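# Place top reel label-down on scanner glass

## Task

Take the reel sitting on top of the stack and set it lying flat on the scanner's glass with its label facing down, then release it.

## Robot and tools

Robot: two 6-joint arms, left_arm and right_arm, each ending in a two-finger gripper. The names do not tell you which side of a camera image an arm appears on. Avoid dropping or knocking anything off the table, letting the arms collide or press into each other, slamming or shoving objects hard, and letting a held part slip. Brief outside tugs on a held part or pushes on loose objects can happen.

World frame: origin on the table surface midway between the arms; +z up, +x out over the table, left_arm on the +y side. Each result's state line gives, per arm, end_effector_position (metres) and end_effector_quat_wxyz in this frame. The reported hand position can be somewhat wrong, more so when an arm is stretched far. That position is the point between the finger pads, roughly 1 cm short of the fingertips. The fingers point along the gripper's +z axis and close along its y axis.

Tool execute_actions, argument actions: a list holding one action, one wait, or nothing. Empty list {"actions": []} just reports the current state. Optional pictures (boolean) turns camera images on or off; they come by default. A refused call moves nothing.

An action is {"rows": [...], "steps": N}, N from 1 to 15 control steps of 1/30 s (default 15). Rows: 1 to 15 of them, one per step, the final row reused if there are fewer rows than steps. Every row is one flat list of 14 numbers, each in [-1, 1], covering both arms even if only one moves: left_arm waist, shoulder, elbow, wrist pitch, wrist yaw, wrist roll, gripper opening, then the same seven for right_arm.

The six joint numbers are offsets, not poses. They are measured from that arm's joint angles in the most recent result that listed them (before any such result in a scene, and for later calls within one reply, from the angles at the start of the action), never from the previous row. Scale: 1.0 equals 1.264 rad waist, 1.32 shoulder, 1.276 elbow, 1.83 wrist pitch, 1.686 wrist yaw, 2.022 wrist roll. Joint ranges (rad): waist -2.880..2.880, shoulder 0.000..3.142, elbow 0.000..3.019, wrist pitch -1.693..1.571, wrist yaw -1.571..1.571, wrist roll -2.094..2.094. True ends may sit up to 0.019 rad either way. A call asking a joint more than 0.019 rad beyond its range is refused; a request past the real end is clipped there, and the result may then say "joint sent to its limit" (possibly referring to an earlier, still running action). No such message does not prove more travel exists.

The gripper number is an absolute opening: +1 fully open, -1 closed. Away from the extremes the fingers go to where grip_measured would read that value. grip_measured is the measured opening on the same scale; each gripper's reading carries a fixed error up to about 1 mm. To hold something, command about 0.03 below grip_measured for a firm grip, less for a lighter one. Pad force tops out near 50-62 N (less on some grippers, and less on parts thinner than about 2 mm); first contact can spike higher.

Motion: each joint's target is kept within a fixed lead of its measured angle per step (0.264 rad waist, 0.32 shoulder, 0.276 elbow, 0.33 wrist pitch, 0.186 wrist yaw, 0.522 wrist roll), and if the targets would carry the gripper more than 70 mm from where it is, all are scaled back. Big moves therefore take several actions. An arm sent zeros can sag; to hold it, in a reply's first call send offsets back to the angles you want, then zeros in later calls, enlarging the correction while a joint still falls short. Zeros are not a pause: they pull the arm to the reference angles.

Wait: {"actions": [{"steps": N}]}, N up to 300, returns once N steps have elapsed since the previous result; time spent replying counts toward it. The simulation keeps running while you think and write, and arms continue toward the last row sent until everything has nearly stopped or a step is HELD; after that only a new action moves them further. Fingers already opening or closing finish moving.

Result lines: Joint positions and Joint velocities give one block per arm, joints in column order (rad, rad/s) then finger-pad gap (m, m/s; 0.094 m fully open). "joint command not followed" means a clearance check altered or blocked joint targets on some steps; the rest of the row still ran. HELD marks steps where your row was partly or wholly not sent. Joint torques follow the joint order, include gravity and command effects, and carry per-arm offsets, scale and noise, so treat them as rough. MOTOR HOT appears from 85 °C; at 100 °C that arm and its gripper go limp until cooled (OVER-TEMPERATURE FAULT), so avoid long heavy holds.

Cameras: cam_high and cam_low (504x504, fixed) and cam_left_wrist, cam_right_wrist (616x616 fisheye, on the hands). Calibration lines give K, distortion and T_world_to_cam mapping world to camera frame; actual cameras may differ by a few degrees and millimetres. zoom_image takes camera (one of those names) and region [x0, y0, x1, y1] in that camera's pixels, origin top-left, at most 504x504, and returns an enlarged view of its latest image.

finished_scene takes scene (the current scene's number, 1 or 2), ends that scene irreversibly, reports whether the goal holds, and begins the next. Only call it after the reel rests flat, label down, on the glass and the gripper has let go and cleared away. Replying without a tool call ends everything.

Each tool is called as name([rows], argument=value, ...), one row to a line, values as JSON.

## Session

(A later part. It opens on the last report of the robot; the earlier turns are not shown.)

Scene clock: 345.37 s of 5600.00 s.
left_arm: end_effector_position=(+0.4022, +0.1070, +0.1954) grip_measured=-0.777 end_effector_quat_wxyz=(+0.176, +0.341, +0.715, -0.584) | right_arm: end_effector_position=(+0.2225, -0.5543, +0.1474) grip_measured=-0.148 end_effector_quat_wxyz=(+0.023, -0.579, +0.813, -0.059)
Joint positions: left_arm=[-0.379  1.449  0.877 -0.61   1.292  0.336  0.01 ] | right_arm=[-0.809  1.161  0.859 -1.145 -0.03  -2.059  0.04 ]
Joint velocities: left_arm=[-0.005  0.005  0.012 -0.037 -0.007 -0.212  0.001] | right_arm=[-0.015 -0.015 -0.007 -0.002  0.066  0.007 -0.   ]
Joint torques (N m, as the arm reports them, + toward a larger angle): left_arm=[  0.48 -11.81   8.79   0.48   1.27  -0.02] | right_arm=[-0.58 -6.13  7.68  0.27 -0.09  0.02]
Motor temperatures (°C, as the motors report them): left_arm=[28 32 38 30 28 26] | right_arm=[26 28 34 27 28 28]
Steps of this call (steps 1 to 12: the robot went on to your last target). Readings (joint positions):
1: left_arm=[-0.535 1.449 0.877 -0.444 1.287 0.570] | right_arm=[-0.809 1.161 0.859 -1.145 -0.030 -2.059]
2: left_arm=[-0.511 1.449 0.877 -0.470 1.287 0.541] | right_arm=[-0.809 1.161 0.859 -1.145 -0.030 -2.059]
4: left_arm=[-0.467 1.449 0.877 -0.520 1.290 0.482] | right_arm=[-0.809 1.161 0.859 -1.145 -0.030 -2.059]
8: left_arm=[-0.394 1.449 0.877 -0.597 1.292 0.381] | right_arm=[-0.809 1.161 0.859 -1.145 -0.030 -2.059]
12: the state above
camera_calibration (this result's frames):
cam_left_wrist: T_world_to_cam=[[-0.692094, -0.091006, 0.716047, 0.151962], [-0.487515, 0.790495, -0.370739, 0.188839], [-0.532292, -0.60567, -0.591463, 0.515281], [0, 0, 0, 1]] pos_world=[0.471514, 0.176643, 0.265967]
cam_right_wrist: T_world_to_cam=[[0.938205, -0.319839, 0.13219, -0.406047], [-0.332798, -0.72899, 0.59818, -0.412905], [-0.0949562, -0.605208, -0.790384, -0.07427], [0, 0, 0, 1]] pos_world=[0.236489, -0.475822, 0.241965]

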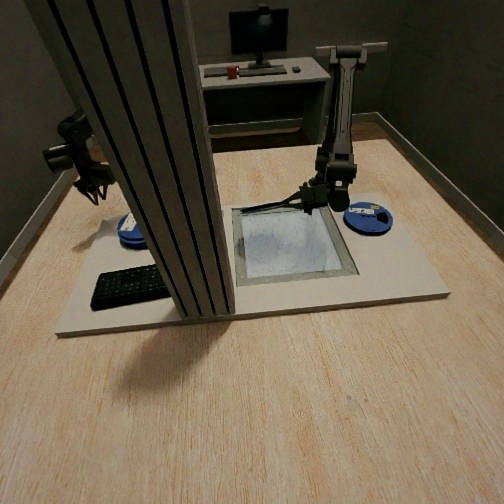

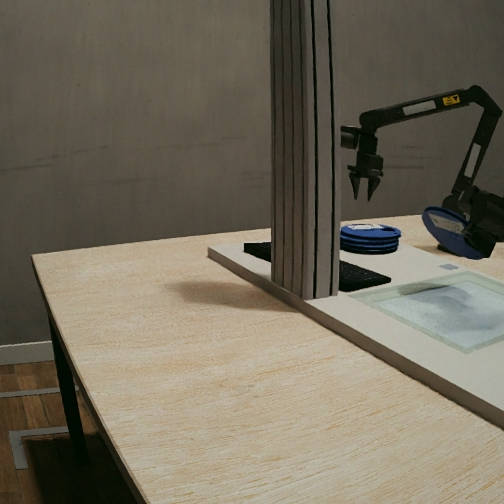

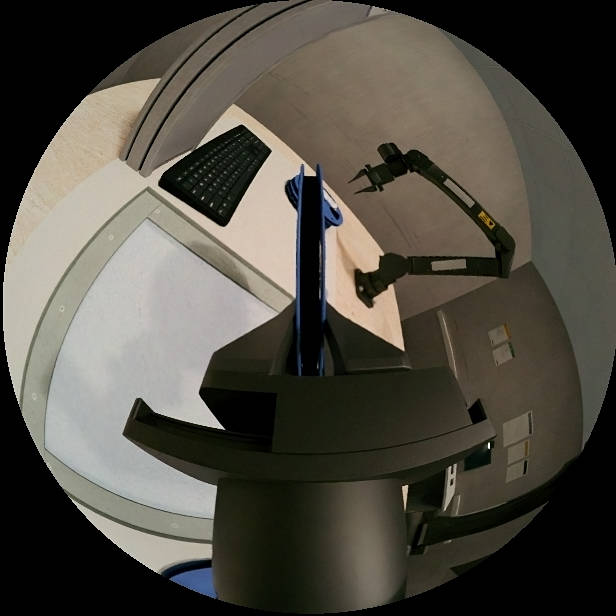

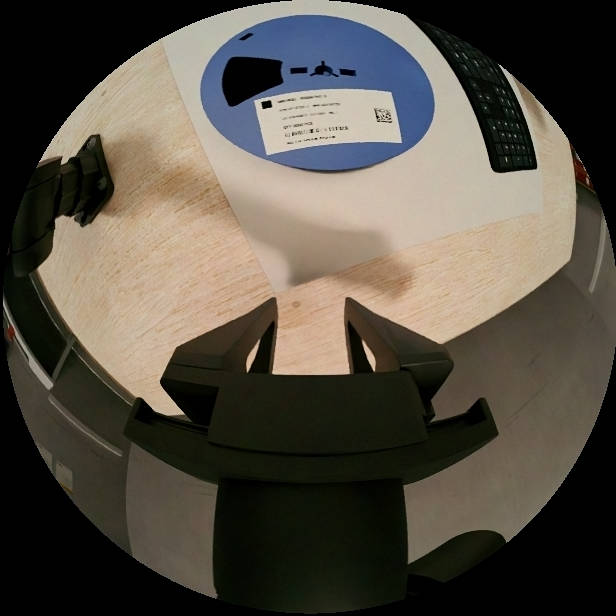

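execute_actions([
  {"rows":[[0.008,0.004,-0.002,-0.012,0.008,-0.024,-0.815,0,0,0,0,0,0,-0.15],[0.018,0.008,-0.005,-0.019,0.008,-0.035,-0.815,0,0,0,0,0,0,-0.15],[0.031,0.014,-0.009,-0.027,0.008,-0.049,-0.815,0,0,0,0,0,0,-0.15],[0.046,0.02,-0.014,-0.037,0.008,-0.065,-0.815,0,0,0,0,0,0,-0.15],[0.062,0.027,-0.02,-0.047,0.008,-0.082,-0.815,0,0,0,0,0,0,-0.15],[0.078,0.035,-0.026,-0.057,0.008,-0.099,-0.815,0,0,0,0,0,0,-0.15],[0.094,0.043,-0.033,-0.067,0.008,-0.115,-0.815,0,0,0,0,0,0,-0.15],[0.11,0.051,-0.04,-0.076,0.008,-0.13,-0.815,0,0,0,0,0,0,-0.15],[0.125,0.059,-0.047,-0.084,0.008,-0.143,-0.815,0,0,0,0,0,0,-0.15],[0.138,0.067,-0.054,-0.091,0.008,-0.153,-0.815,0,0,0,0,0,0,-0.15],[0.149,0.075,-0.06,-0.097,0.008,-0.161,-0.815,0,0,0,0,0,0,-0.15],[0.158,0.082,-0.066,-0.102,0.008,-0.166,-0.815,0,0,0,0,0,0,-0.15],[0.164,0.088,-0.071,-0.105,0.008,-0.169,-0.815,0,0,0,0,0,0,-0.15],[0.168,0.092,-0.074,-0.107,0.008,-0.171,-0.815,0,0,0,0,0,0,-0.15],[0.17,0.095,-0.076,-0.108,0.008,-0.171,-0.815,0,0,0,0,0,0,-0.15]],"steps":15},
], pictures=false)

execute_actions([
  {"steps":15},
])

zoom_image(camera="cam_high", region=[220, 160, 410, 300])

Scene clock: 363.90 s of 5600.00 s.
left_arm: end_effector_position=(+0.4009, +0.1890, +0.1224) grip_measured=-0.777 end_effector_quat_wxyz=(+0.005, +0.043, +0.795, -0.605) | right_arm: end_effector_position=(+0.2225, -0.5543, +0.1474) grip_measured=-0.148 end_effector_quat_wxyz=(+0.023, -0.579, +0.813, -0.059)
Joint positions: left_arm=[-0.168  1.563  0.788 -0.782  1.298  0.047  0.01 ] | right_arm=[-0.809  1.161  0.859 -1.145 -0.03  -2.059  0.04 ]
Joint velocities: left_arm=[ 0.23   0.317 -0.212 -0.168  0.022 -0.359 -0.002] | right_arm=[-0.015  0.005 -0.007  0.002  0.007  0.022  0.   ]
Joint torques (N m, as the arm reports them, + toward a larger angle): left_arm=[ -0.58 -12.38   7.47  -0.01   1.18   0.03] | right_arm=[-0.61 -6.13  7.66  0.28 -0.09  0.02]
Motor temperatures (°C, as the motors report them): left_arm=[28 32 37 30 29 26] | right_arm=[26 28 34 27 28 28]
Steps of this call (steps 1 to 30: the robot went on to your last target; steps 31 to 90: nothing new was sent; then 15.03 s passed at rest; steps 91 to 105: all 15 steps of this action). Readings (joint positions):
91: left_arm=[-0.379 1.449 0.877 -0.612 1.294 0.305] | right_arm=[-0.809 1.161 0.859 -1.145 -0.030 -2.059]
92: left_arm=[-0.379 1.449 0.877 -0.616 1.295 0.299] | right_arm=[-0.809 1.161 0.859 -1.145 -0.030 -2.059]
94: left_arm=[-0.372 1.450 0.875 -0.634 1.296 0.276] | right_arm=[-0.809 1.161 0.859 -1.145 -0.030 -2.059]
98: left_arm=[-0.311 1.469 0.854 -0.698 1.298 0.188] | right_arm=[-0.809 1.161 0.859 -1.145 -0.030 -2.059]
105: the state above

Scene clock: 364.40 s of 5600.00 s.
left_arm: end_effector_position=(+0.3953, +0.1916, +0.1124) grip_measured=-0.777 end_effector_quat_wxyz=(-0.025, +0.009, +0.796, -0.604) | right_arm: end_effector_position=(+0.2225, -0.5543, +0.1474) grip_measured=-0.148 end_effector_quat_wxyz=(+0.023, -0.579, +0.813, -0.059)
Joint positions: left_arm=[-0.162  1.582  0.775 -0.793  1.298  0.001  0.01 ] | right_arm=[-0.809  1.161  0.859 -1.145 -0.03  -2.059  0.04 ]
Joint velocities: left_arm=[-0.015 -0.024 -0.002 -0.012 -0.051  0.037 -0.   ] | right_arm=[-0.015 -0.015  0.002  0.002 -0.022  0.037  0.   ]
Joint torques (N m, as the arm reports them, + toward a larger angle): left_arm=[  0.37 -11.52   7.3   -0.12   1.2   -0.02] | right_arm=[-0.59 -6.12  7.7   0.27 -0.09  0.02]
Motor temperatures (°C, as the motors report them): left_arm=[28 32 37 30 29 26] | right_arm=[26 28 34 27 28 28]
Steps of this call (steps 1 to 15: the robot went on to your last target). Readings (joint positions):
1: left_arm=[-0.163 1.572 0.782 -0.787 1.298 0.037] | right_arm=[-0.809 1.161 0.859 -1.145 -0.030 -2.059]
2: left_arm=[-0.162 1.579 0.778 -0.790 1.298 0.029] | right_arm=[-0.809 1.161 0.859 -1.145 -0.030 -2.059]
4: left_arm=[-0.162 1.582 0.775 -0.793 1.298 0.017] | right_arm=[-0.809 1.161 0.859 -1.145 -0.030 -2.059]
8: left_arm=[-0.162 1.582 0.775 -0.793 1.298 0.006] | right_arm=[-0.809 1.161 0.859 -1.145 -0.030 -2.059]
15: the state above
camera_calibration (this result's frames):
cam_left_wrist: T_world_to_cam=[[0.0204873, -0.276204, 0.960881, -0.0593864], [-0.777088, 0.600304, 0.189125, 0.175769], [-0.629058, -0.750564, -0.202336, 0.535968], [0, 0, 0, 1]] pos_world=[0.47496, 0.280361, 0.132267]
cam_right_wrist: T_world_to_cam=[[0.938205, -0.319839, 0.13219, -0.406047], [-0.332798, -0.72899, 0.59818, -0.412905], [-0.0949562, -0.605208, -0.790384, -0.07427], [0, 0, 0, 1]] pos_world=[0.236489, -0.475822, 0.241965]

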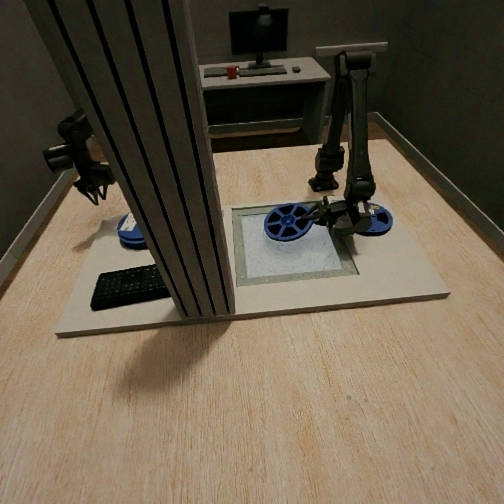

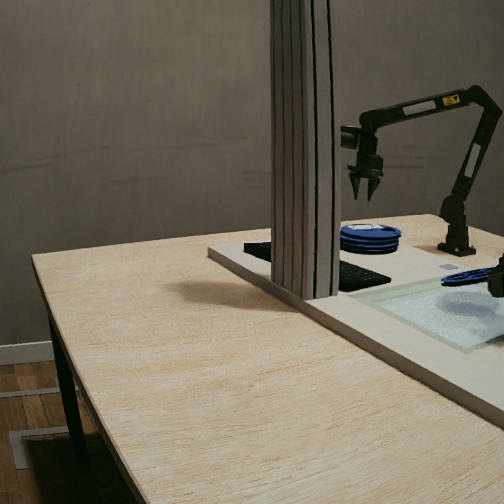

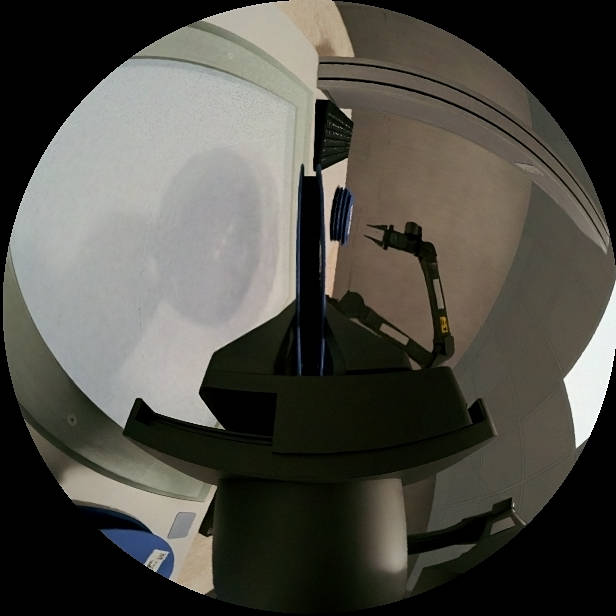

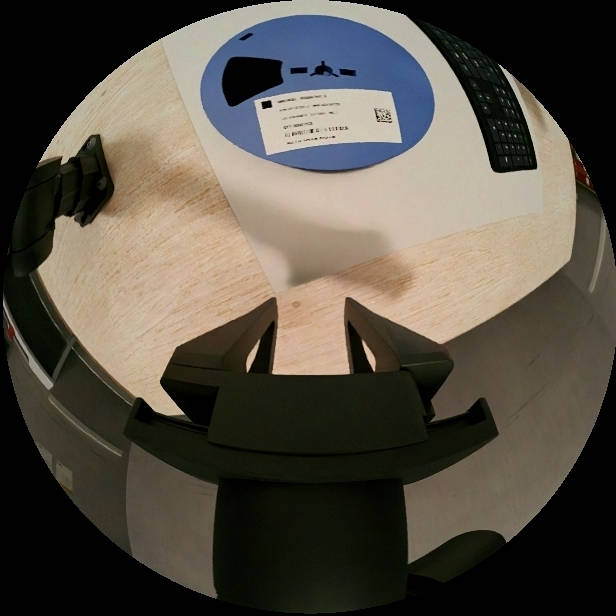

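Region (220, 160, 410, 300) of cam_high's 504x504 image, scaled by 2.653, with more detail than that image has; it fills the top 371 rows of this view, and the rest is white.

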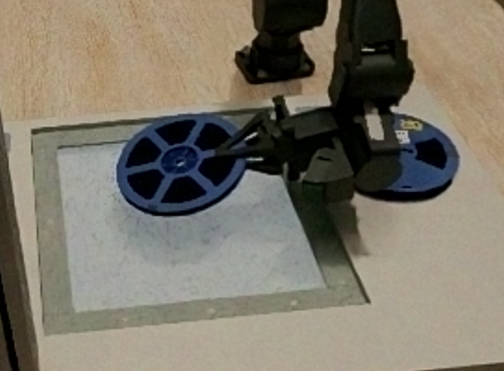

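execute_actions([
  {"rows":[[0,0.008,0.02,0.012,0.006,0,-0.815,0,0,0,0,0,0,-0.15],[0,0.014,0.026,0.017,0.006,0,-0.815,0,0,0,0,0,0,-0.15],[0,0.02,0.03,0.022,0.006,0,-0.815,0,0,0,0,0,0,-0.15],[0,0.026,0.034,0.027,0.006,0,-0.815,0,0,0,0,0,0,-0.15],[0,0.032,0.038,0.032,0.006,0,-0.815,0,0,0,0,0,0,-0.15],[0,0.038,0.041,0.037,0.006,0,-0.815,0,0,0,0,0,0,-0.15],[0,0.043,0.044,0.042,0.006,0,-0.815,0,0,0,0,0,0,-0.15],[0,0.048,0.047,0.047,0.006,0,-0.815,0,0,0,0,0,0,-0.15],[0,0.053,0.049,0.051,0.006,0,-0.815,0,0,0,0,0,0,-0.15],[0,0.058,0.051,0.055,0.006,0,-0.815,0,0,0,0,0,0,-0.15],[0,0.062,0.052,0.058,0.006,0,-0.815,0,0,0,0,0,0,-0.15],[0,0.066,0.053,0.061,0.006,0,-0.815,0,0,0,0,0,0,-0.15],[0,0.069,0.053,0.063,0.006,0,-0.815,0,0,0,0,0,0,-0.15],[0,0.071,0.053,0.065,0.006,0,-0.815,0,0,0,0,0,0,-0.15],[0,0.073,0.053,0.066,0.006,0,-0.815,0,0,0,0,0,0,-0.15]],"steps":15},
], pictures=false)

execute_actions([
  {"steps":12},
])

Scene clock: 383.87 s of 5600.00 s.
left_arm: end_effector_position=(+0.4169, +0.1907, +0.0920) grip_measured=-0.777 end_effector_quat_wxyz=(-0.006, +0.022, +0.796, -0.605) | right_arm: end_effector_position=(+0.2225, -0.5543, +0.1474) grip_measured=-0.148 end_effector_quat_wxyz=(+0.023, -0.579, +0.813, -0.059)
Joint positions: left_arm=[-0.162  1.663  0.805 -0.694  1.298 -0.001  0.01 ] | right_arm=[-0.809  1.161  0.859 -1.145 -0.03  -2.059  0.04 ]
Joint velocities: left_arm=[-0.024  0.103  0.007  0.1   -0.022  0.095  0.   ] | right_arm=[-0.024  0.005 -0.022 -0.012 -0.066  0.037 -0.   ]
Joint torques (N m, as the arm reports them, + toward a larger angle): left_arm=[  0.3  -11.74   9.6    0.99   1.32   0.07] | right_arm=[-0.59 -6.11  7.68  0.27 -0.09  0.02]
Motor temperatures (°C, as the motors report them): left_arm=[28 32 37 30 29 26] | right_arm=[26 28 34 27 28 28]
Steps of this call (steps 1 to 15: the robot went on to your last target; steps 16 to 90: nothing new was sent; then 15.97 s passed at rest; steps 91 to 105: all 15 steps of this action). Readings (joint positions):
91: left_arm=[-0.162 1.582 0.775 -0.792 1.298 -0.001] | right_arm=[-0.809 1.161 0.859 -1.145 -0.030 -2.059]
92: left_arm=[-0.162 1.582 0.775 -0.789 1.298 -0.001] | right_arm=[-0.809 1.161 0.859 -1.145 -0.030 -2.059]
94: left_arm=[-0.162 1.586 0.775 -0.776 1.298 -0.001] | right_arm=[-0.809 1.161 0.859 -1.145 -0.030 -2.059]
98: left_arm=[-0.162 1.613 0.786 -0.742 1.298 -0.001] | right_arm=[-0.809 1.161 0.859 -1.145 -0.030 -2.059]
105: the state above

Scene clock: 384.27 s of 5600.00 s.
left_arm: end_effector_position=(+0.4173, +0.1907, +0.0901) grip_measured=-0.777 end_effector_quat_wxyz=(-0.006, +0.022, +0.796, -0.605) | right_arm: end_effector_position=(+0.2225, -0.5543, +0.1474) grip_measured=-0.148 end_effector_quat_wxyz=(+0.023, -0.579, +0.813, -0.059)
Joint positions: left_arm=[-0.162  1.668  0.805 -0.689  1.298 -0.001  0.01 ] | right_arm=[-0.809  1.161  0.859 -1.145 -0.03  -2.059  0.04 ]
Joint velocities: left_arm=[-0.015 -0.005  0.002 -0.012  0.051 -0.066 -0.   ] | right_arm=[ 0.024  0.015  0.007 -0.007  0.007  0.037 -0.   ]
Joint torques (N m, as the arm reports them, + toward a larger angle): left_arm=[  0.45 -12.     9.64   1.05   1.33   0.08] | right_arm=[-0.56 -6.12  7.68  0.29 -0.09  0.02]
Motor temperatures (°C, as the motors report them): left_arm=[28 32 37 30 29 26] | right_arm=[26 28 34 27 28 28]
Steps of this call (steps 1 to 12: the robot went on to your last target). Readings (joint positions):
1: left_arm=[-0.162 1.666 0.805 -0.692 1.298 -0.001] | right_arm=[-0.809 1.161 0.859 -1.145 -0.030 -2.059]
2: left_arm=[-0.162 1.668 0.805 -0.691 1.298 -0.001] | right_arm=[-0.809 1.161 0.859 -1.145 -0.030 -2.059]
4: left_arm=[-0.162 1.668 0.805 -0.690 1.298 -0.001] | right_arm=[-0.809 1.161 0.859 -1.145 -0.030 -2.059]
8: left_arm=[-0.162 1.668 0.805 -0.689 1.298 -0.001] | right_arm=[-0.809 1.161 0.859 -1.145 -0.030 -2.059]
12: the state above
camera_calibration (this result's frames):
cam_left_wrist: T_world_to_cam=[[-0.0234024, -0.274289, 0.961363, -0.0208041], [-0.785213, 0.600244, 0.152143, 0.204409], [-0.618783, -0.751314, -0.229422, 0.542897], [0, 0, 0, 1]] pos_world=[0.495953, 0.279484, 0.113454]
cam_right_wrist: T_world_to_cam=[[0.938205, -0.319839, 0.13219, -0.406047], [-0.332798, -0.72899, 0.59818, -0.412905], [-0.0949562, -0.605208, -0.790384, -0.07427], [0, 0, 0, 1]] pos_world=[0.236489, -0.475822, 0.241965]

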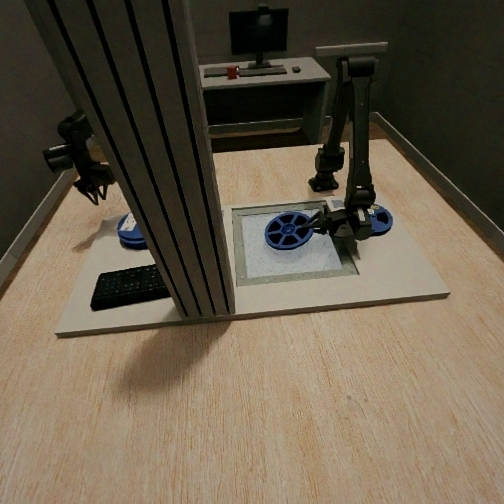

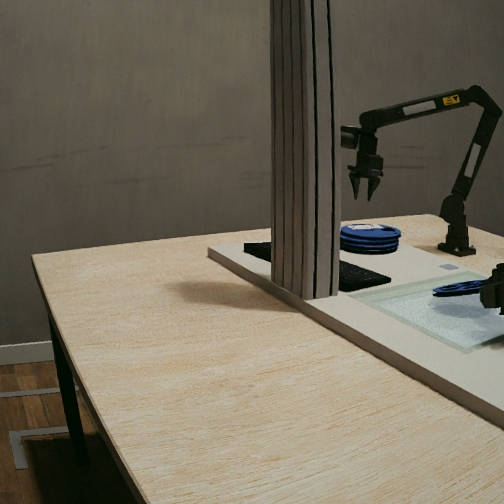

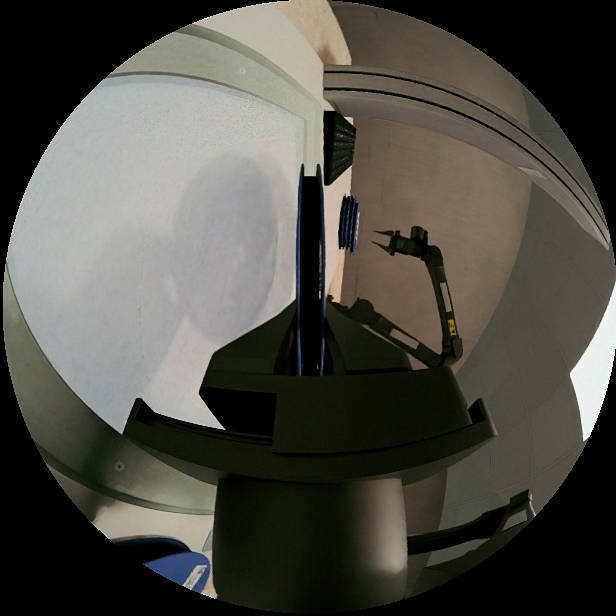

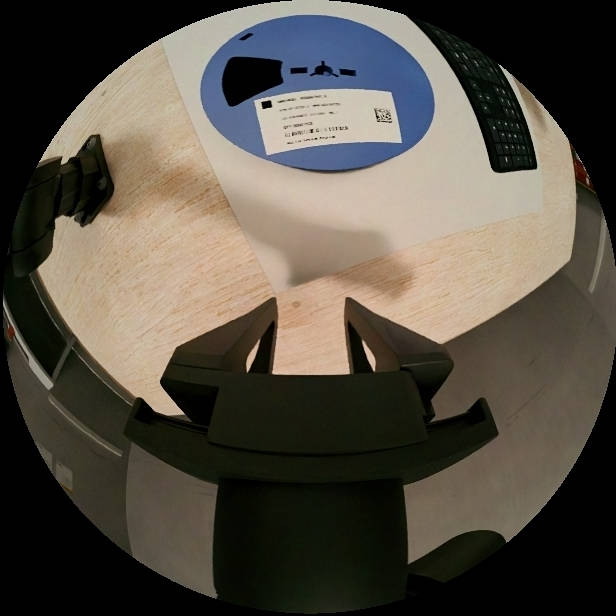

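execute_actions([
  {"rows":[[0,0.008,0.03,0.01,0.004,0,-0.815,0,0,0,0,0,0,-0.15],[0,0.011,0.03,0.011,0.002,0,-0.815,0,0,0,0,0,0,-0.15],[0,0.013,0.03,0.012,0,0,-0.815,0,0,0,0,0,0,-0.15],[0,0.015,0.03,0.013,-0.002,0,-0.815,0,0,0,0,0,0,-0.15],[0,0.017,0.03,0.014,-0.004,0,-0.815,0,0,0,0,0,0,-0.15],[0,0.019,0.03,0.015,-0.006,0,-0.815,0,0,0,0,0,0,-0.15],[0,0.021,0.03,0.016,-0.007,0,-0.815,0,0,0,0,0,0,-0.15],[0,0.023,0.03,0.017,-0.008,0,-0.815,0,0,0,0,0,0,-0.15],[0,0.024,0.03,0.018,-0.009,0,-0.815,0,0,0,0,0,0,-0.15],[0,0.025,0.03,0.019,-0.01,0,-0.815,0,0,0,0,0,0,-0.15],[0,0.026,0.03,0.02,-0.011,0,-0.815,0,0,0,0,0,0,-0.15],[0,0.026,0.03,0.02,-0.012,0,-0.815,0,0,0,0,0,0,-0.15],[0,0.026,0.03,0.02,-0.013,0,-0.815,0,0,0,0,0,0,-0.15]],"steps":15},
], pictures=false)

execute_actions([
  {"steps":8},
])

zoom_image(camera="cam_low", region=[400, 250, 504, 340])

Scene clock: 403.40 s of 5600.00 s.
left_arm: end_effector_position=(+0.4192, +0.1914, +0.0815) grip_measured=-0.777 end_effector_quat_wxyz=(-0.006, +0.023, +0.802, -0.597) | right_arm: end_effector_position=(+0.2225, -0.5543, +0.1474) grip_measured=-0.148 end_effector_quat_wxyz=(+0.023, -0.579, +0.813, -0.059)
Joint positions: left_arm=[-0.162  1.685  0.806 -0.672  1.28  -0.001  0.01 ] | right_arm=[-0.809  1.161  0.859 -1.145 -0.03  -2.059  0.04 ]
Joint velocities: left_arm=[-0.005 -0.005 -0.002 -0.012  0.022  0.022 -0.001] | right_arm=[-0.005 -0.024  0.002 -0.002  0.022 -0.051 -0.   ]
Joint torques (N m, as the arm reports them, + toward a larger angle): left_arm=[  0.56 -11.85   9.47   1.18   0.66   0.07] | right_arm=[-0.57 -6.15  7.68  0.28 -0.09  0.02]
Motor temperatures (°C, as the motors report them): left_arm=[28 32 37 30 29 26] | right_arm=[26 28 34 27 28 28]
Steps of this call (steps 1 to 15: the robot went on to your last target; steps 16 to 90: nothing new was sent; then 15.63 s passed at rest; steps 91 to 105: all 15 steps of this action). Readings (joint positions):
91: left_arm=[-0.162 1.668 0.805 -0.689 1.298 -0.001] | right_arm=[-0.809 1.161 0.859 -1.145 -0.030 -2.059]
92: left_arm=[-0.162 1.668 0.805 -0.688 1.298 -0.001] | right_arm=[-0.809 1.161 0.859 -1.145 -0.030 -2.059]
94: left_arm=[-0.162 1.669 0.805 -0.685 1.294 -0.001] | right_arm=[-0.809 1.161 0.859 -1.145 -0.030 -2.059]
98: left_arm=[-0.162 1.675 0.805 -0.678 1.283 -0.001] | right_arm=[-0.809 1.161 0.859 -1.145 -0.030 -2.059]
105: the state above

Scene clock: 403.67 s of 5600.00 s.
left_arm: end_effector_position=(+0.4192, +0.1914, +0.0815) grip_measured=-0.777 end_effector_quat_wxyz=(-0.006, +0.023, +0.802, -0.597) | right_arm: end_effector_position=(+0.2225, -0.5543, +0.1474) grip_measured=-0.148 end_effector_quat_wxyz=(+0.023, -0.579, +0.813, -0.059)
Joint positions: left_arm=[-0.162  1.685  0.806 -0.672  1.28  -0.001  0.01 ] | right_arm=[-0.809  1.161  0.859 -1.145 -0.03  -2.059  0.04 ]
Joint velocities: left_arm=[-0.015  0.005  0.002  0.002  0.007  0.022 -0.001] | right_arm=[-0.015 -0.005  0.012 -0.002  0.051  0.007 -0.001]
Joint torques (N m, as the arm reports them, + toward a larger angle): left_arm=[  0.25 -11.47   9.5    1.23   0.66   0.05] | right_arm=[-0.61 -6.13  7.69  0.29 -0.09  0.02]
Motor temperatures (°C, as the motors report them): left_arm=[28 32 37 30 29 26] | right_arm=[26 28 34 27 28 28]
Steps of this call (steps 1 to 8: the robot went on to your last target). Readings (joint positions):
1: left_arm=[-0.162 1.685 0.806 -0.672 1.280 -0.001] | right_arm=[-0.809 1.161 0.859 -1.145 -0.030 -2.059]
2: left_arm=[-0.162 1.685 0.806 -0.672 1.280 -0.001] | right_arm=[-0.809 1.161 0.859 -1.145 -0.030 -2.059]
4: left_arm=[-0.162 1.685 0.806 -0.672 1.280 -0.001] | right_arm=[-0.809 1.161 0.859 -1.145 -0.030 -2.059]
8: the state above
camera_calibration (this result's frames):
cam_left_wrist: T_world_to_cam=[[-0.0255176, -0.291405, 0.956259, -0.00769142], [-0.785775, 0.597186, 0.161015, 0.206847], [-0.617986, -0.747296, -0.244218, 0.542783], [0, 0, 0, 1]] pos_world=[0.497771, 0.279853, 0.106607]
cam_right_wrist: T_world_to_cam=[[0.938205, -0.319839, 0.13219, -0.406047], [-0.332798, -0.72899, 0.59818, -0.412905], [-0.0949562, -0.605208, -0.790384, -0.07427], [0, 0, 0, 1]] pos_world=[0.236489, -0.475822, 0.241965]

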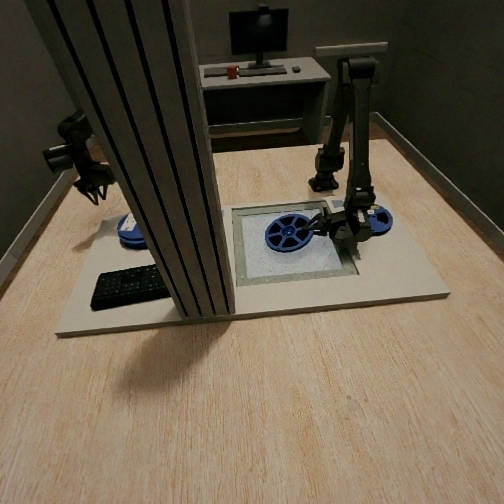

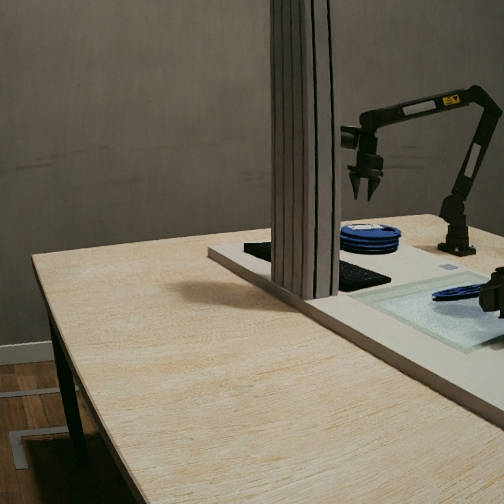

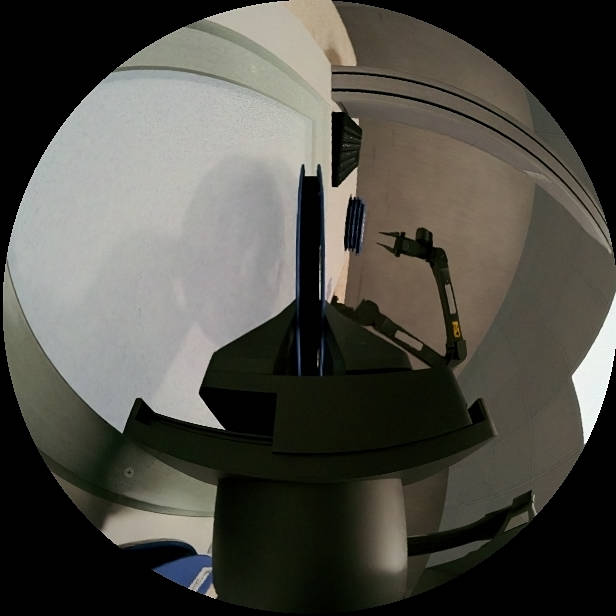

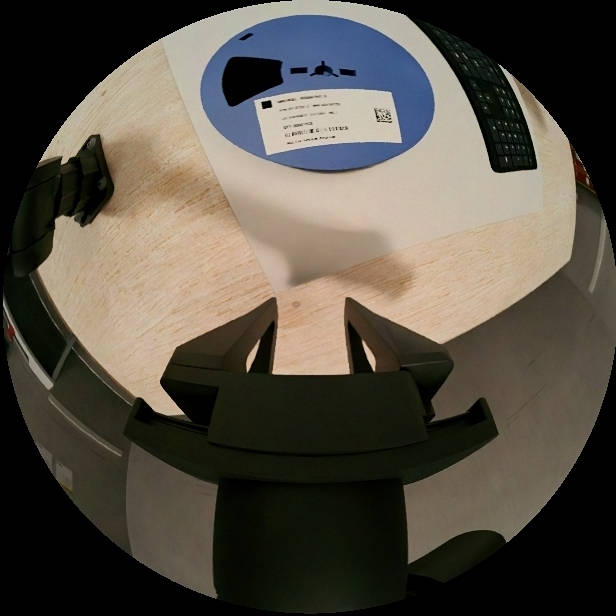

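Region (400, 250, 504, 340) of cam_low's 504x504 image, scaled by 4.846, with more detail than that image has; it fills the top 436 rows of this view, and the rest is white.

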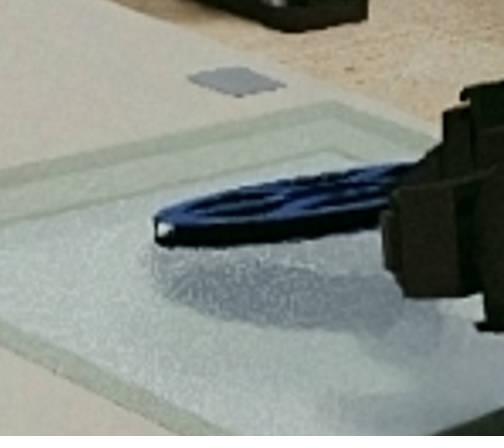

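execute_actions([
  {"rows":[[0,0,0.03,0,0,0,-0.79,0,0,0,0,0,0,-0.15],[0,0,0.03,0,0,0,-0.76,0,0,0,0,0,0,-0.15],[0,0,0.03,0,0,0,-0.72,0,0,0,0,0,0,-0.15],[0,0,0.03,0,-0.002,0,-0.67,0,0,0,0,0,0,-0.15],[0,0,0.03,0,-0.006,0,-0.62,0,0,0,0,0,0,-0.15],[0,0,0.03,0,-0.011,0,-0.57,0,0,0,0,0,0,-0.15],[0,-0.002,0.03,0,-0.017,0,-0.52,0,0,0,0,0,0,-0.15],[0,-0.004,0.03,0,-0.024,0,-0.47,0,0,0,0,0,0,-0.15],[0,-0.006,0.03,0,-0.032,0,-0.42,0,0,0,0,0,0,-0.15],[0,-0.008,0.03,0,-0.04,0,-0.37,0,0,0,0,0,0,-0.15],[0,-0.01,0.03,-0.003,-0.048,0,-0.32,0,0,0,0,0,0,-0.15],[0,-0.012,0.03,-0.006,-0.056,0,-0.27,0,0,0,0,0,0,-0.15],[0,-0.014,0.03,-0.009,-0.064,0,-0.22,0,0,0,0,0,0,-0.15],[0,-0.015,0.03,-0.012,-0.072,0,-0.18,0,0,0,0,0,0,-0.15],[0,-0.016,0.03,-0.014,-0.08,0,-0.15,0,0,0,0,0,0,-0.15]],"steps":15},
], pictures=false)

execute_actions([
  {"steps":10},
])

zoom_image(camera="cam_left_wrist", region=[110, 150, 410, 450])

Scene clock: 431.13 s of 5600.00 s.
left_arm: end_effector_position=(+0.4208, +0.1986, +0.0639) grip_measured=-0.166 end_effector_quat_wxyz=(-0.003, +0.024, +0.837, -0.547) | right_arm: end_effector_position=(+0.2225, -0.5543, +0.1474) grip_measured=-0.148 end_effector_quat_wxyz=(+0.023, -0.579, +0.813, -0.059)
Joint positions: left_arm=[-0.162  1.681  0.808 -0.676  1.158 -0.001  0.039] | right_arm=[-0.809  1.161  0.859 -1.145 -0.03  -2.059  0.04 ]
Joint velocities: left_arm=[ 0.005 -0.054  0.007 -0.095 -0.286 -0.051  0.027] | right_arm=[-0.015  0.005 -0.007 -0.002  0.037 -0.037  0.001]
Joint torques (N m, as the arm reports them, + toward a larger angle): left_arm=[  0.38 -13.83   9.42  -0.16   0.73   0.06] | right_arm=[-0.58 -6.14  7.67  0.27 -0.09  0.03]
Motor temperatures (°C, as the motors report them): left_arm=[28 31 37 30 29 26] | right_arm=[26 28 34 27 28 28]
Steps of this call (steps 1 to 15: the robot went on to your last target; steps 16 to 90: nothing new was sent; then 23.97 s passed at rest; steps 91 to 105: all 15 steps of this action). Readings (joint positions):
91: left_arm=[-0.162 1.685 0.806 -0.672 1.280 -0.001] | right_arm=[-0.809 1.161 0.859 -1.145 -0.030 -2.059]
92: left_arm=[-0.162 1.685 0.806 -0.672 1.280 -0.001] | right_arm=[-0.809 1.161 0.859 -1.145 -0.030 -2.059]
94: left_arm=[-0.162 1.685 0.806 -0.672 1.279 -0.001] | right_arm=[-0.809 1.161 0.859 -1.145 -0.030 -2.059]
98: left_arm=[-0.162 1.685 0.807 -0.672 1.251 -0.001] | right_arm=[-0.809 1.161 0.859 -1.145 -0.030 -2.059]
105: the state above

Scene clock: 431.47 s of 5600.00 s.
left_arm: end_effector_position=(+0.4204, +0.1993, +0.0645) grip_measured=-0.152 end_effector_quat_wxyz=(-0.003, +0.024, +0.839, -0.543) | right_arm: end_effector_position=(+0.2225, -0.5543, +0.1474) grip_measured=-0.148 end_effector_quat_wxyz=(+0.023, -0.579, +0.813, -0.059)
Joint positions: left_arm=[-0.162  1.675  0.808 -0.681  1.148 -0.001  0.04 ] | right_arm=[-0.809  1.161  0.859 -1.145 -0.03  -2.059  0.04 ]
Joint velocities: left_arm=[-0.015 -0.005 -0.007 -0.007  0.066  0.022  0.001] | right_arm=[ 0.005 -0.015  0.002  0.012 -0.037  0.037  0.001]
Joint torques (N m, as the arm reports them, + toward a larger angle): left_arm=[  0.22 -13.57   9.5   -0.2    0.68   0.05] | right_arm=[-0.55 -6.09  7.69  0.28 -0.09  0.02]
Motor temperatures (°C, as the motors report them): left_arm=[28 31 37 30 29 26] | right_arm=[26 28 34 27 28 28]
Steps of this call (steps 1 to 10: the robot went on to your last target). Readings (joint positions):
1: left_arm=[-0.162 1.680 0.808 -0.678 1.152 -0.001] | right_arm=[-0.809 1.161 0.859 -1.145 -0.030 -2.059]
2: left_arm=[-0.162 1.679 0.808 -0.680 1.149 -0.001] | right_arm=[-0.809 1.161 0.859 -1.145 -0.030 -2.059]
4: left_arm=[-0.162 1.676 0.808 -0.681 1.148 -0.001] | right_arm=[-0.809 1.161 0.859 -1.145 -0.030 -2.059]
8: left_arm=[-0.162 1.675 0.808 -0.681 1.148 -0.001] | right_arm=[-0.809 1.161 0.859 -1.145 -0.030 -2.059]
10: the state above
camera_calibration (this result's frames):
cam_left_wrist: T_world_to_cam=[[-0.0331083, -0.414857, 0.909284, 0.0417163], [-0.789214, 0.569059, 0.230894, 0.208396], [-0.613225, -0.709976, -0.346252, 0.542447], [0, 0, 0, 1]] pos_world=[0.498493, 0.283841, 0.101774]
cam_right_wrist: T_world_to_cam=[[0.938205, -0.319839, 0.13219, -0.406047], [-0.332798, -0.72899, 0.59818, -0.412905], [-0.0949562, -0.605208, -0.790384, -0.07427], [0, 0, 0, 1]] pos_world=[0.236489, -0.475822, 0.241965]

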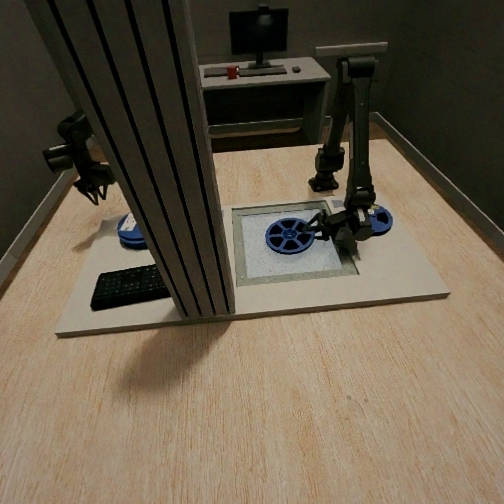

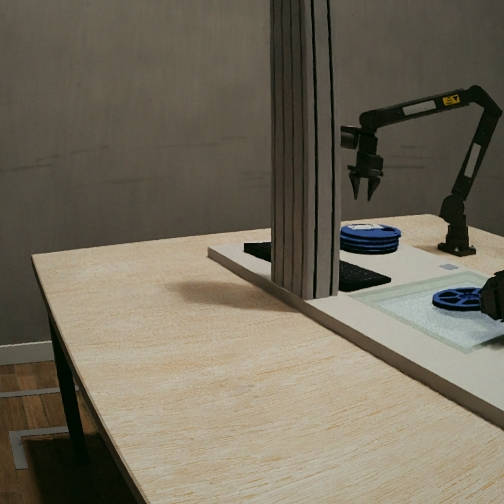

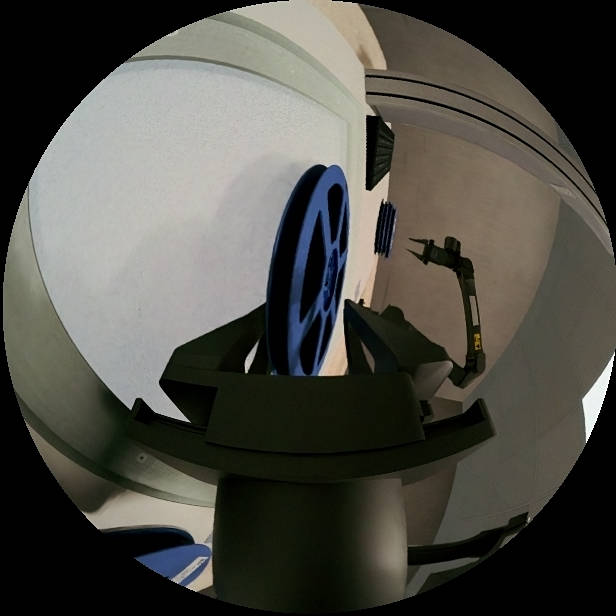

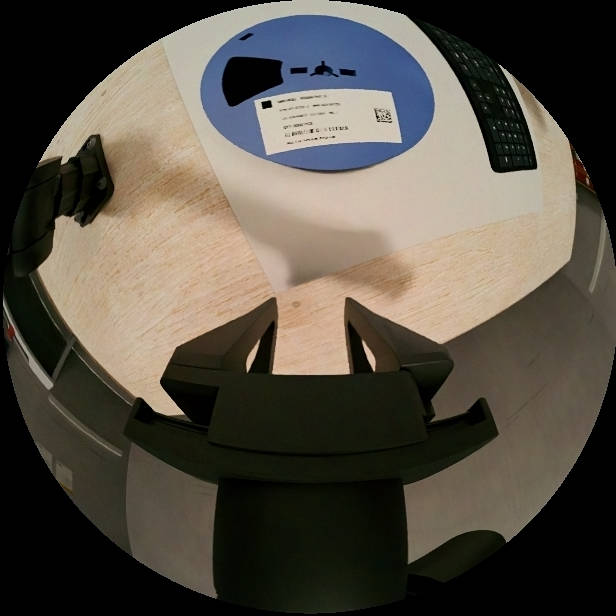

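Region (110, 150, 410, 450) of cam_left_wrist's 616x616 image, scaled by 1.680, with more detail than that image has.

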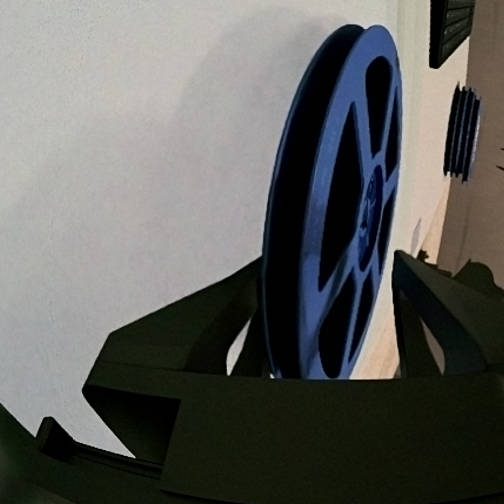

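execute_actions([
  {"rows":[[0,-0.011,0.028,-0.009,-0.006,0,-0.15,0,0,0,0,0,0,-0.15],[0,-0.015,0.028,-0.011,-0.012,0,-0.15,0,0,0,0,0,0,-0.15],[0,-0.02,0.028,-0.013,-0.019,0,-0.15,0,0,0,0,0,0,-0.15],[0,-0.025,0.028,-0.016,-0.027,0,-0.15,0,0,0,0,0,0,-0.15],[0,-0.03,0.028,-0.019,-0.036,0,-0.15,0,0,0,0,0,0,-0.15],[0,-0.035,0.028,-0.022,-0.045,0,-0.15,0,0,0,0,0,0,-0.15],[0,-0.04,0.028,-0.025,-0.055,0,-0.15,0,0,0,0,0,0,-0.15],[0,-0.045,0.028,-0.028,-0.065,0,-0.15,0,0,0,0,0,0,-0.15],[0,-0.049,0.028,-0.031,-0.075,0,-0.15,0,0,0,0,0,0,-0.15],[0,-0.053,0.028,-0.034,-0.085,0,-0.15,0,0,0,0,0,0,-0.15],[0.004,-0.057,0.028,-0.037,-0.095,0,-0.15,0,0,0,0,0,0,-0.15],[0.008,-0.06,0.028,-0.04,-0.105,0,-0.15,0,0,0,0,0,0,-0.15],[0.011,-0.062,0.028,-0.043,-0.114,0,-0.15,0,0,0,0,0,0,-0.15],[0.013,-0.064,0.028,-0.046,-0.123,0,-0.15,0,0,0,0,0,0,-0.15],[0.015,-0.064,0.028,-0.049,-0.131,0,-0.15,0,0,0,0,0,0,-0.15]],"steps":15},
], pictures=false)

execute_actions([
  {"steps":10},
])

zoom_image(camera="cam_left_wrist", region=[160, 150, 460, 450])

Scene clock: 453.30 s of 5600.00 s.
left_arm: end_effector_position=(+0.4173, +0.2173, +0.0610) grip_measured=-0.151 end_effector_quat_wxyz=(+0.006, +0.027, +0.891, -0.454) | right_arm: end_effector_position=(+0.2225, -0.5543, +0.1474) grip_measured=-0.148 end_effector_quat_wxyz=(+0.023, -0.579, +0.813, -0.059)
Joint positions: left_arm=[-0.162  1.598  0.808 -0.744  0.942 -0.001  0.04 ] | right_arm=[-0.809  1.161  0.859 -1.145 -0.03  -2.059  0.04 ]
Joint velocities: left_arm=[ 0.005 -0.093 -0.007 -0.178 -0.212 -0.066 -0.   ] | right_arm=[ 0.005  0.005 -0.002  0.002  0.007 -0.037 -0.001]
Joint torques (N m, as the arm reports them, + toward a larger angle): left_arm=[  1.69 -11.92  10.12  -0.18   0.29   0.02] | right_arm=[-0.6  -6.13  7.67  0.27 -0.1   0.02]
Motor temperatures (°C, as the motors report them): left_arm=[28 32 37 30 29 26] | right_arm=[26 28 34 27 28 28]
Steps of this call (steps 1 to 30: the robot went on to your last target; steps 31 to 90: nothing new was sent; then 18.33 s passed at rest; steps 91 to 105: all 15 steps of this action). Readings (joint positions):
91: left_arm=[-0.162 1.675 0.808 -0.681 1.144 -0.001] | right_arm=[-0.809 1.161 0.859 -1.145 -0.030 -2.059]
92: left_arm=[-0.162 1.674 0.808 -0.682 1.137 -0.001] | right_arm=[-0.809 1.161 0.859 -1.145 -0.030 -2.059]
94: left_arm=[-0.162 1.669 0.808 -0.687 1.115 -0.001] | right_arm=[-0.809 1.161 0.859 -1.145 -0.030 -2.059]
98: left_arm=[-0.162 1.642 0.808 -0.707 1.054 -0.001] | right_arm=[-0.809 1.161 0.859 -1.145 -0.030 -2.059]
105: the state above

Scene clock: 453.63 s of 5600.00 s.
left_arm: end_effector_position=(+0.4162, +0.2190, +0.0609) grip_measured=-0.151 end_effector_quat_wxyz=(+0.004, +0.025, +0.893, -0.450) | right_arm: end_effector_position=(+0.2225, -0.5543, +0.1474) grip_measured=-0.148 end_effector_quat_wxyz=(+0.023, -0.579, +0.813, -0.059)
Joint positions: left_arm=[-0.16   1.594  0.808 -0.754  0.932 -0.001  0.04 ] | right_arm=[-0.809  1.161  0.859 -1.145 -0.03  -2.059  0.04 ]
Joint velocities: left_arm=[-0.005 -0.005 -0.027 -0.002  0.022 -0.007  0.001] | right_arm=[-0.005  0.005 -0.012 -0.002  0.11   0.037 -0.001]
Joint torques (N m, as the arm reports them, + toward a larger angle): left_arm=[  1.55 -12.26  10.11  -0.16   0.49   0.04] | right_arm=[-0.6  -6.12  7.69  0.27 -0.09  0.02]
Motor temperatures (°C, as the motors report them): left_arm=[28 32 37 30 29 26] | right_arm=[26 28 34 27 28 28]
Steps of this call (steps 1 to 10: the robot went on to your last target). Readings (joint positions):
1: left_arm=[-0.162 1.596 0.808 -0.748 0.936 -0.001] | right_arm=[-0.809 1.161 0.859 -1.145 -0.030 -2.059]
2: left_arm=[-0.161 1.594 0.808 -0.751 0.933 -0.001] | right_arm=[-0.809 1.161 0.859 -1.145 -0.030 -2.059]
4: left_arm=[-0.160 1.594 0.808 -0.753 0.932 -0.001] | right_arm=[-0.809 1.161 0.859 -1.145 -0.030 -2.059]
8: left_arm=[-0.160 1.594 0.808 -0.754 0.932 -0.001] | right_arm=[-0.809 1.161 0.859 -1.145 -0.030 -2.059]
10: the state above
camera_calibration (this result's frames):
cam_left_wrist: T_world_to_cam=[[-0.0439011, -0.599769, 0.798968, 0.104774], [-0.798215, 0.501981, 0.332968, 0.206966], [-0.60077, -0.623131, -0.500783, 0.537766], [0, 0, 0, 1]] pos_world=[0.492877, 0.294046, 0.11668]
cam_right_wrist: T_world_to_cam=[[0.938205, -0.319839, 0.13219, -0.406047], [-0.332798, -0.72899, 0.59818, -0.412905], [-0.0949562, -0.605208, -0.790384, -0.07427], [0, 0, 0, 1]] pos_world=[0.236489, -0.475822, 0.241965]

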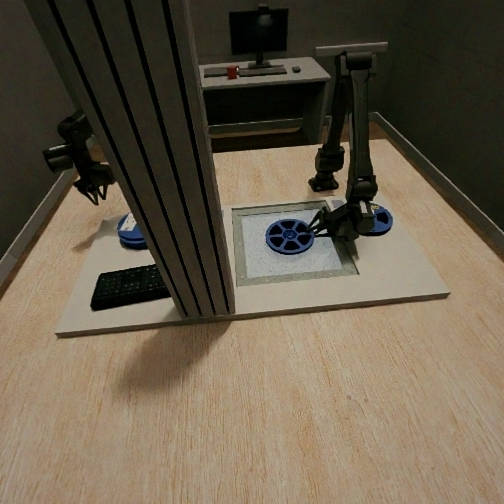

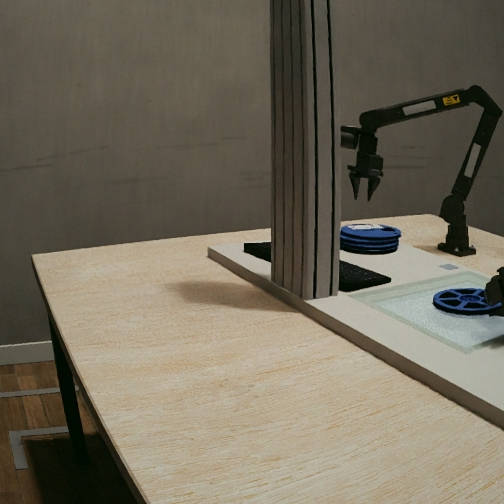

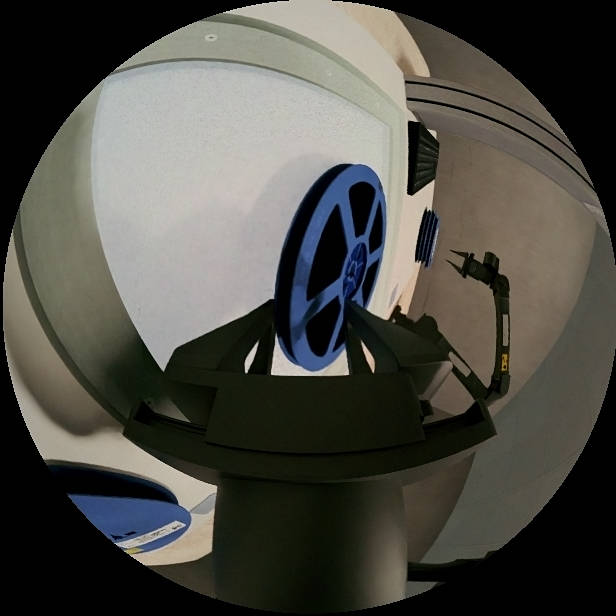

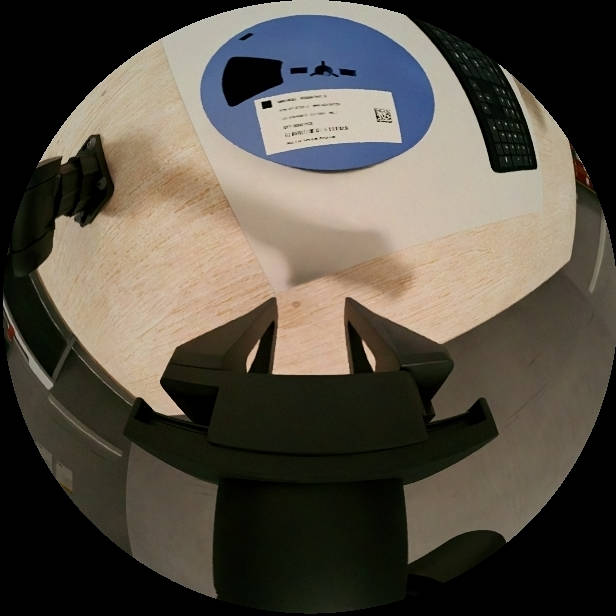

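Region (160, 150, 460, 450) of cam_left_wrist's 616x616 image, scaled by 1.680, with more detail than that image has.

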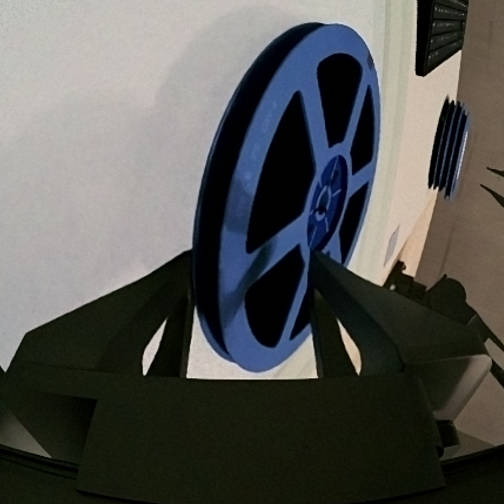

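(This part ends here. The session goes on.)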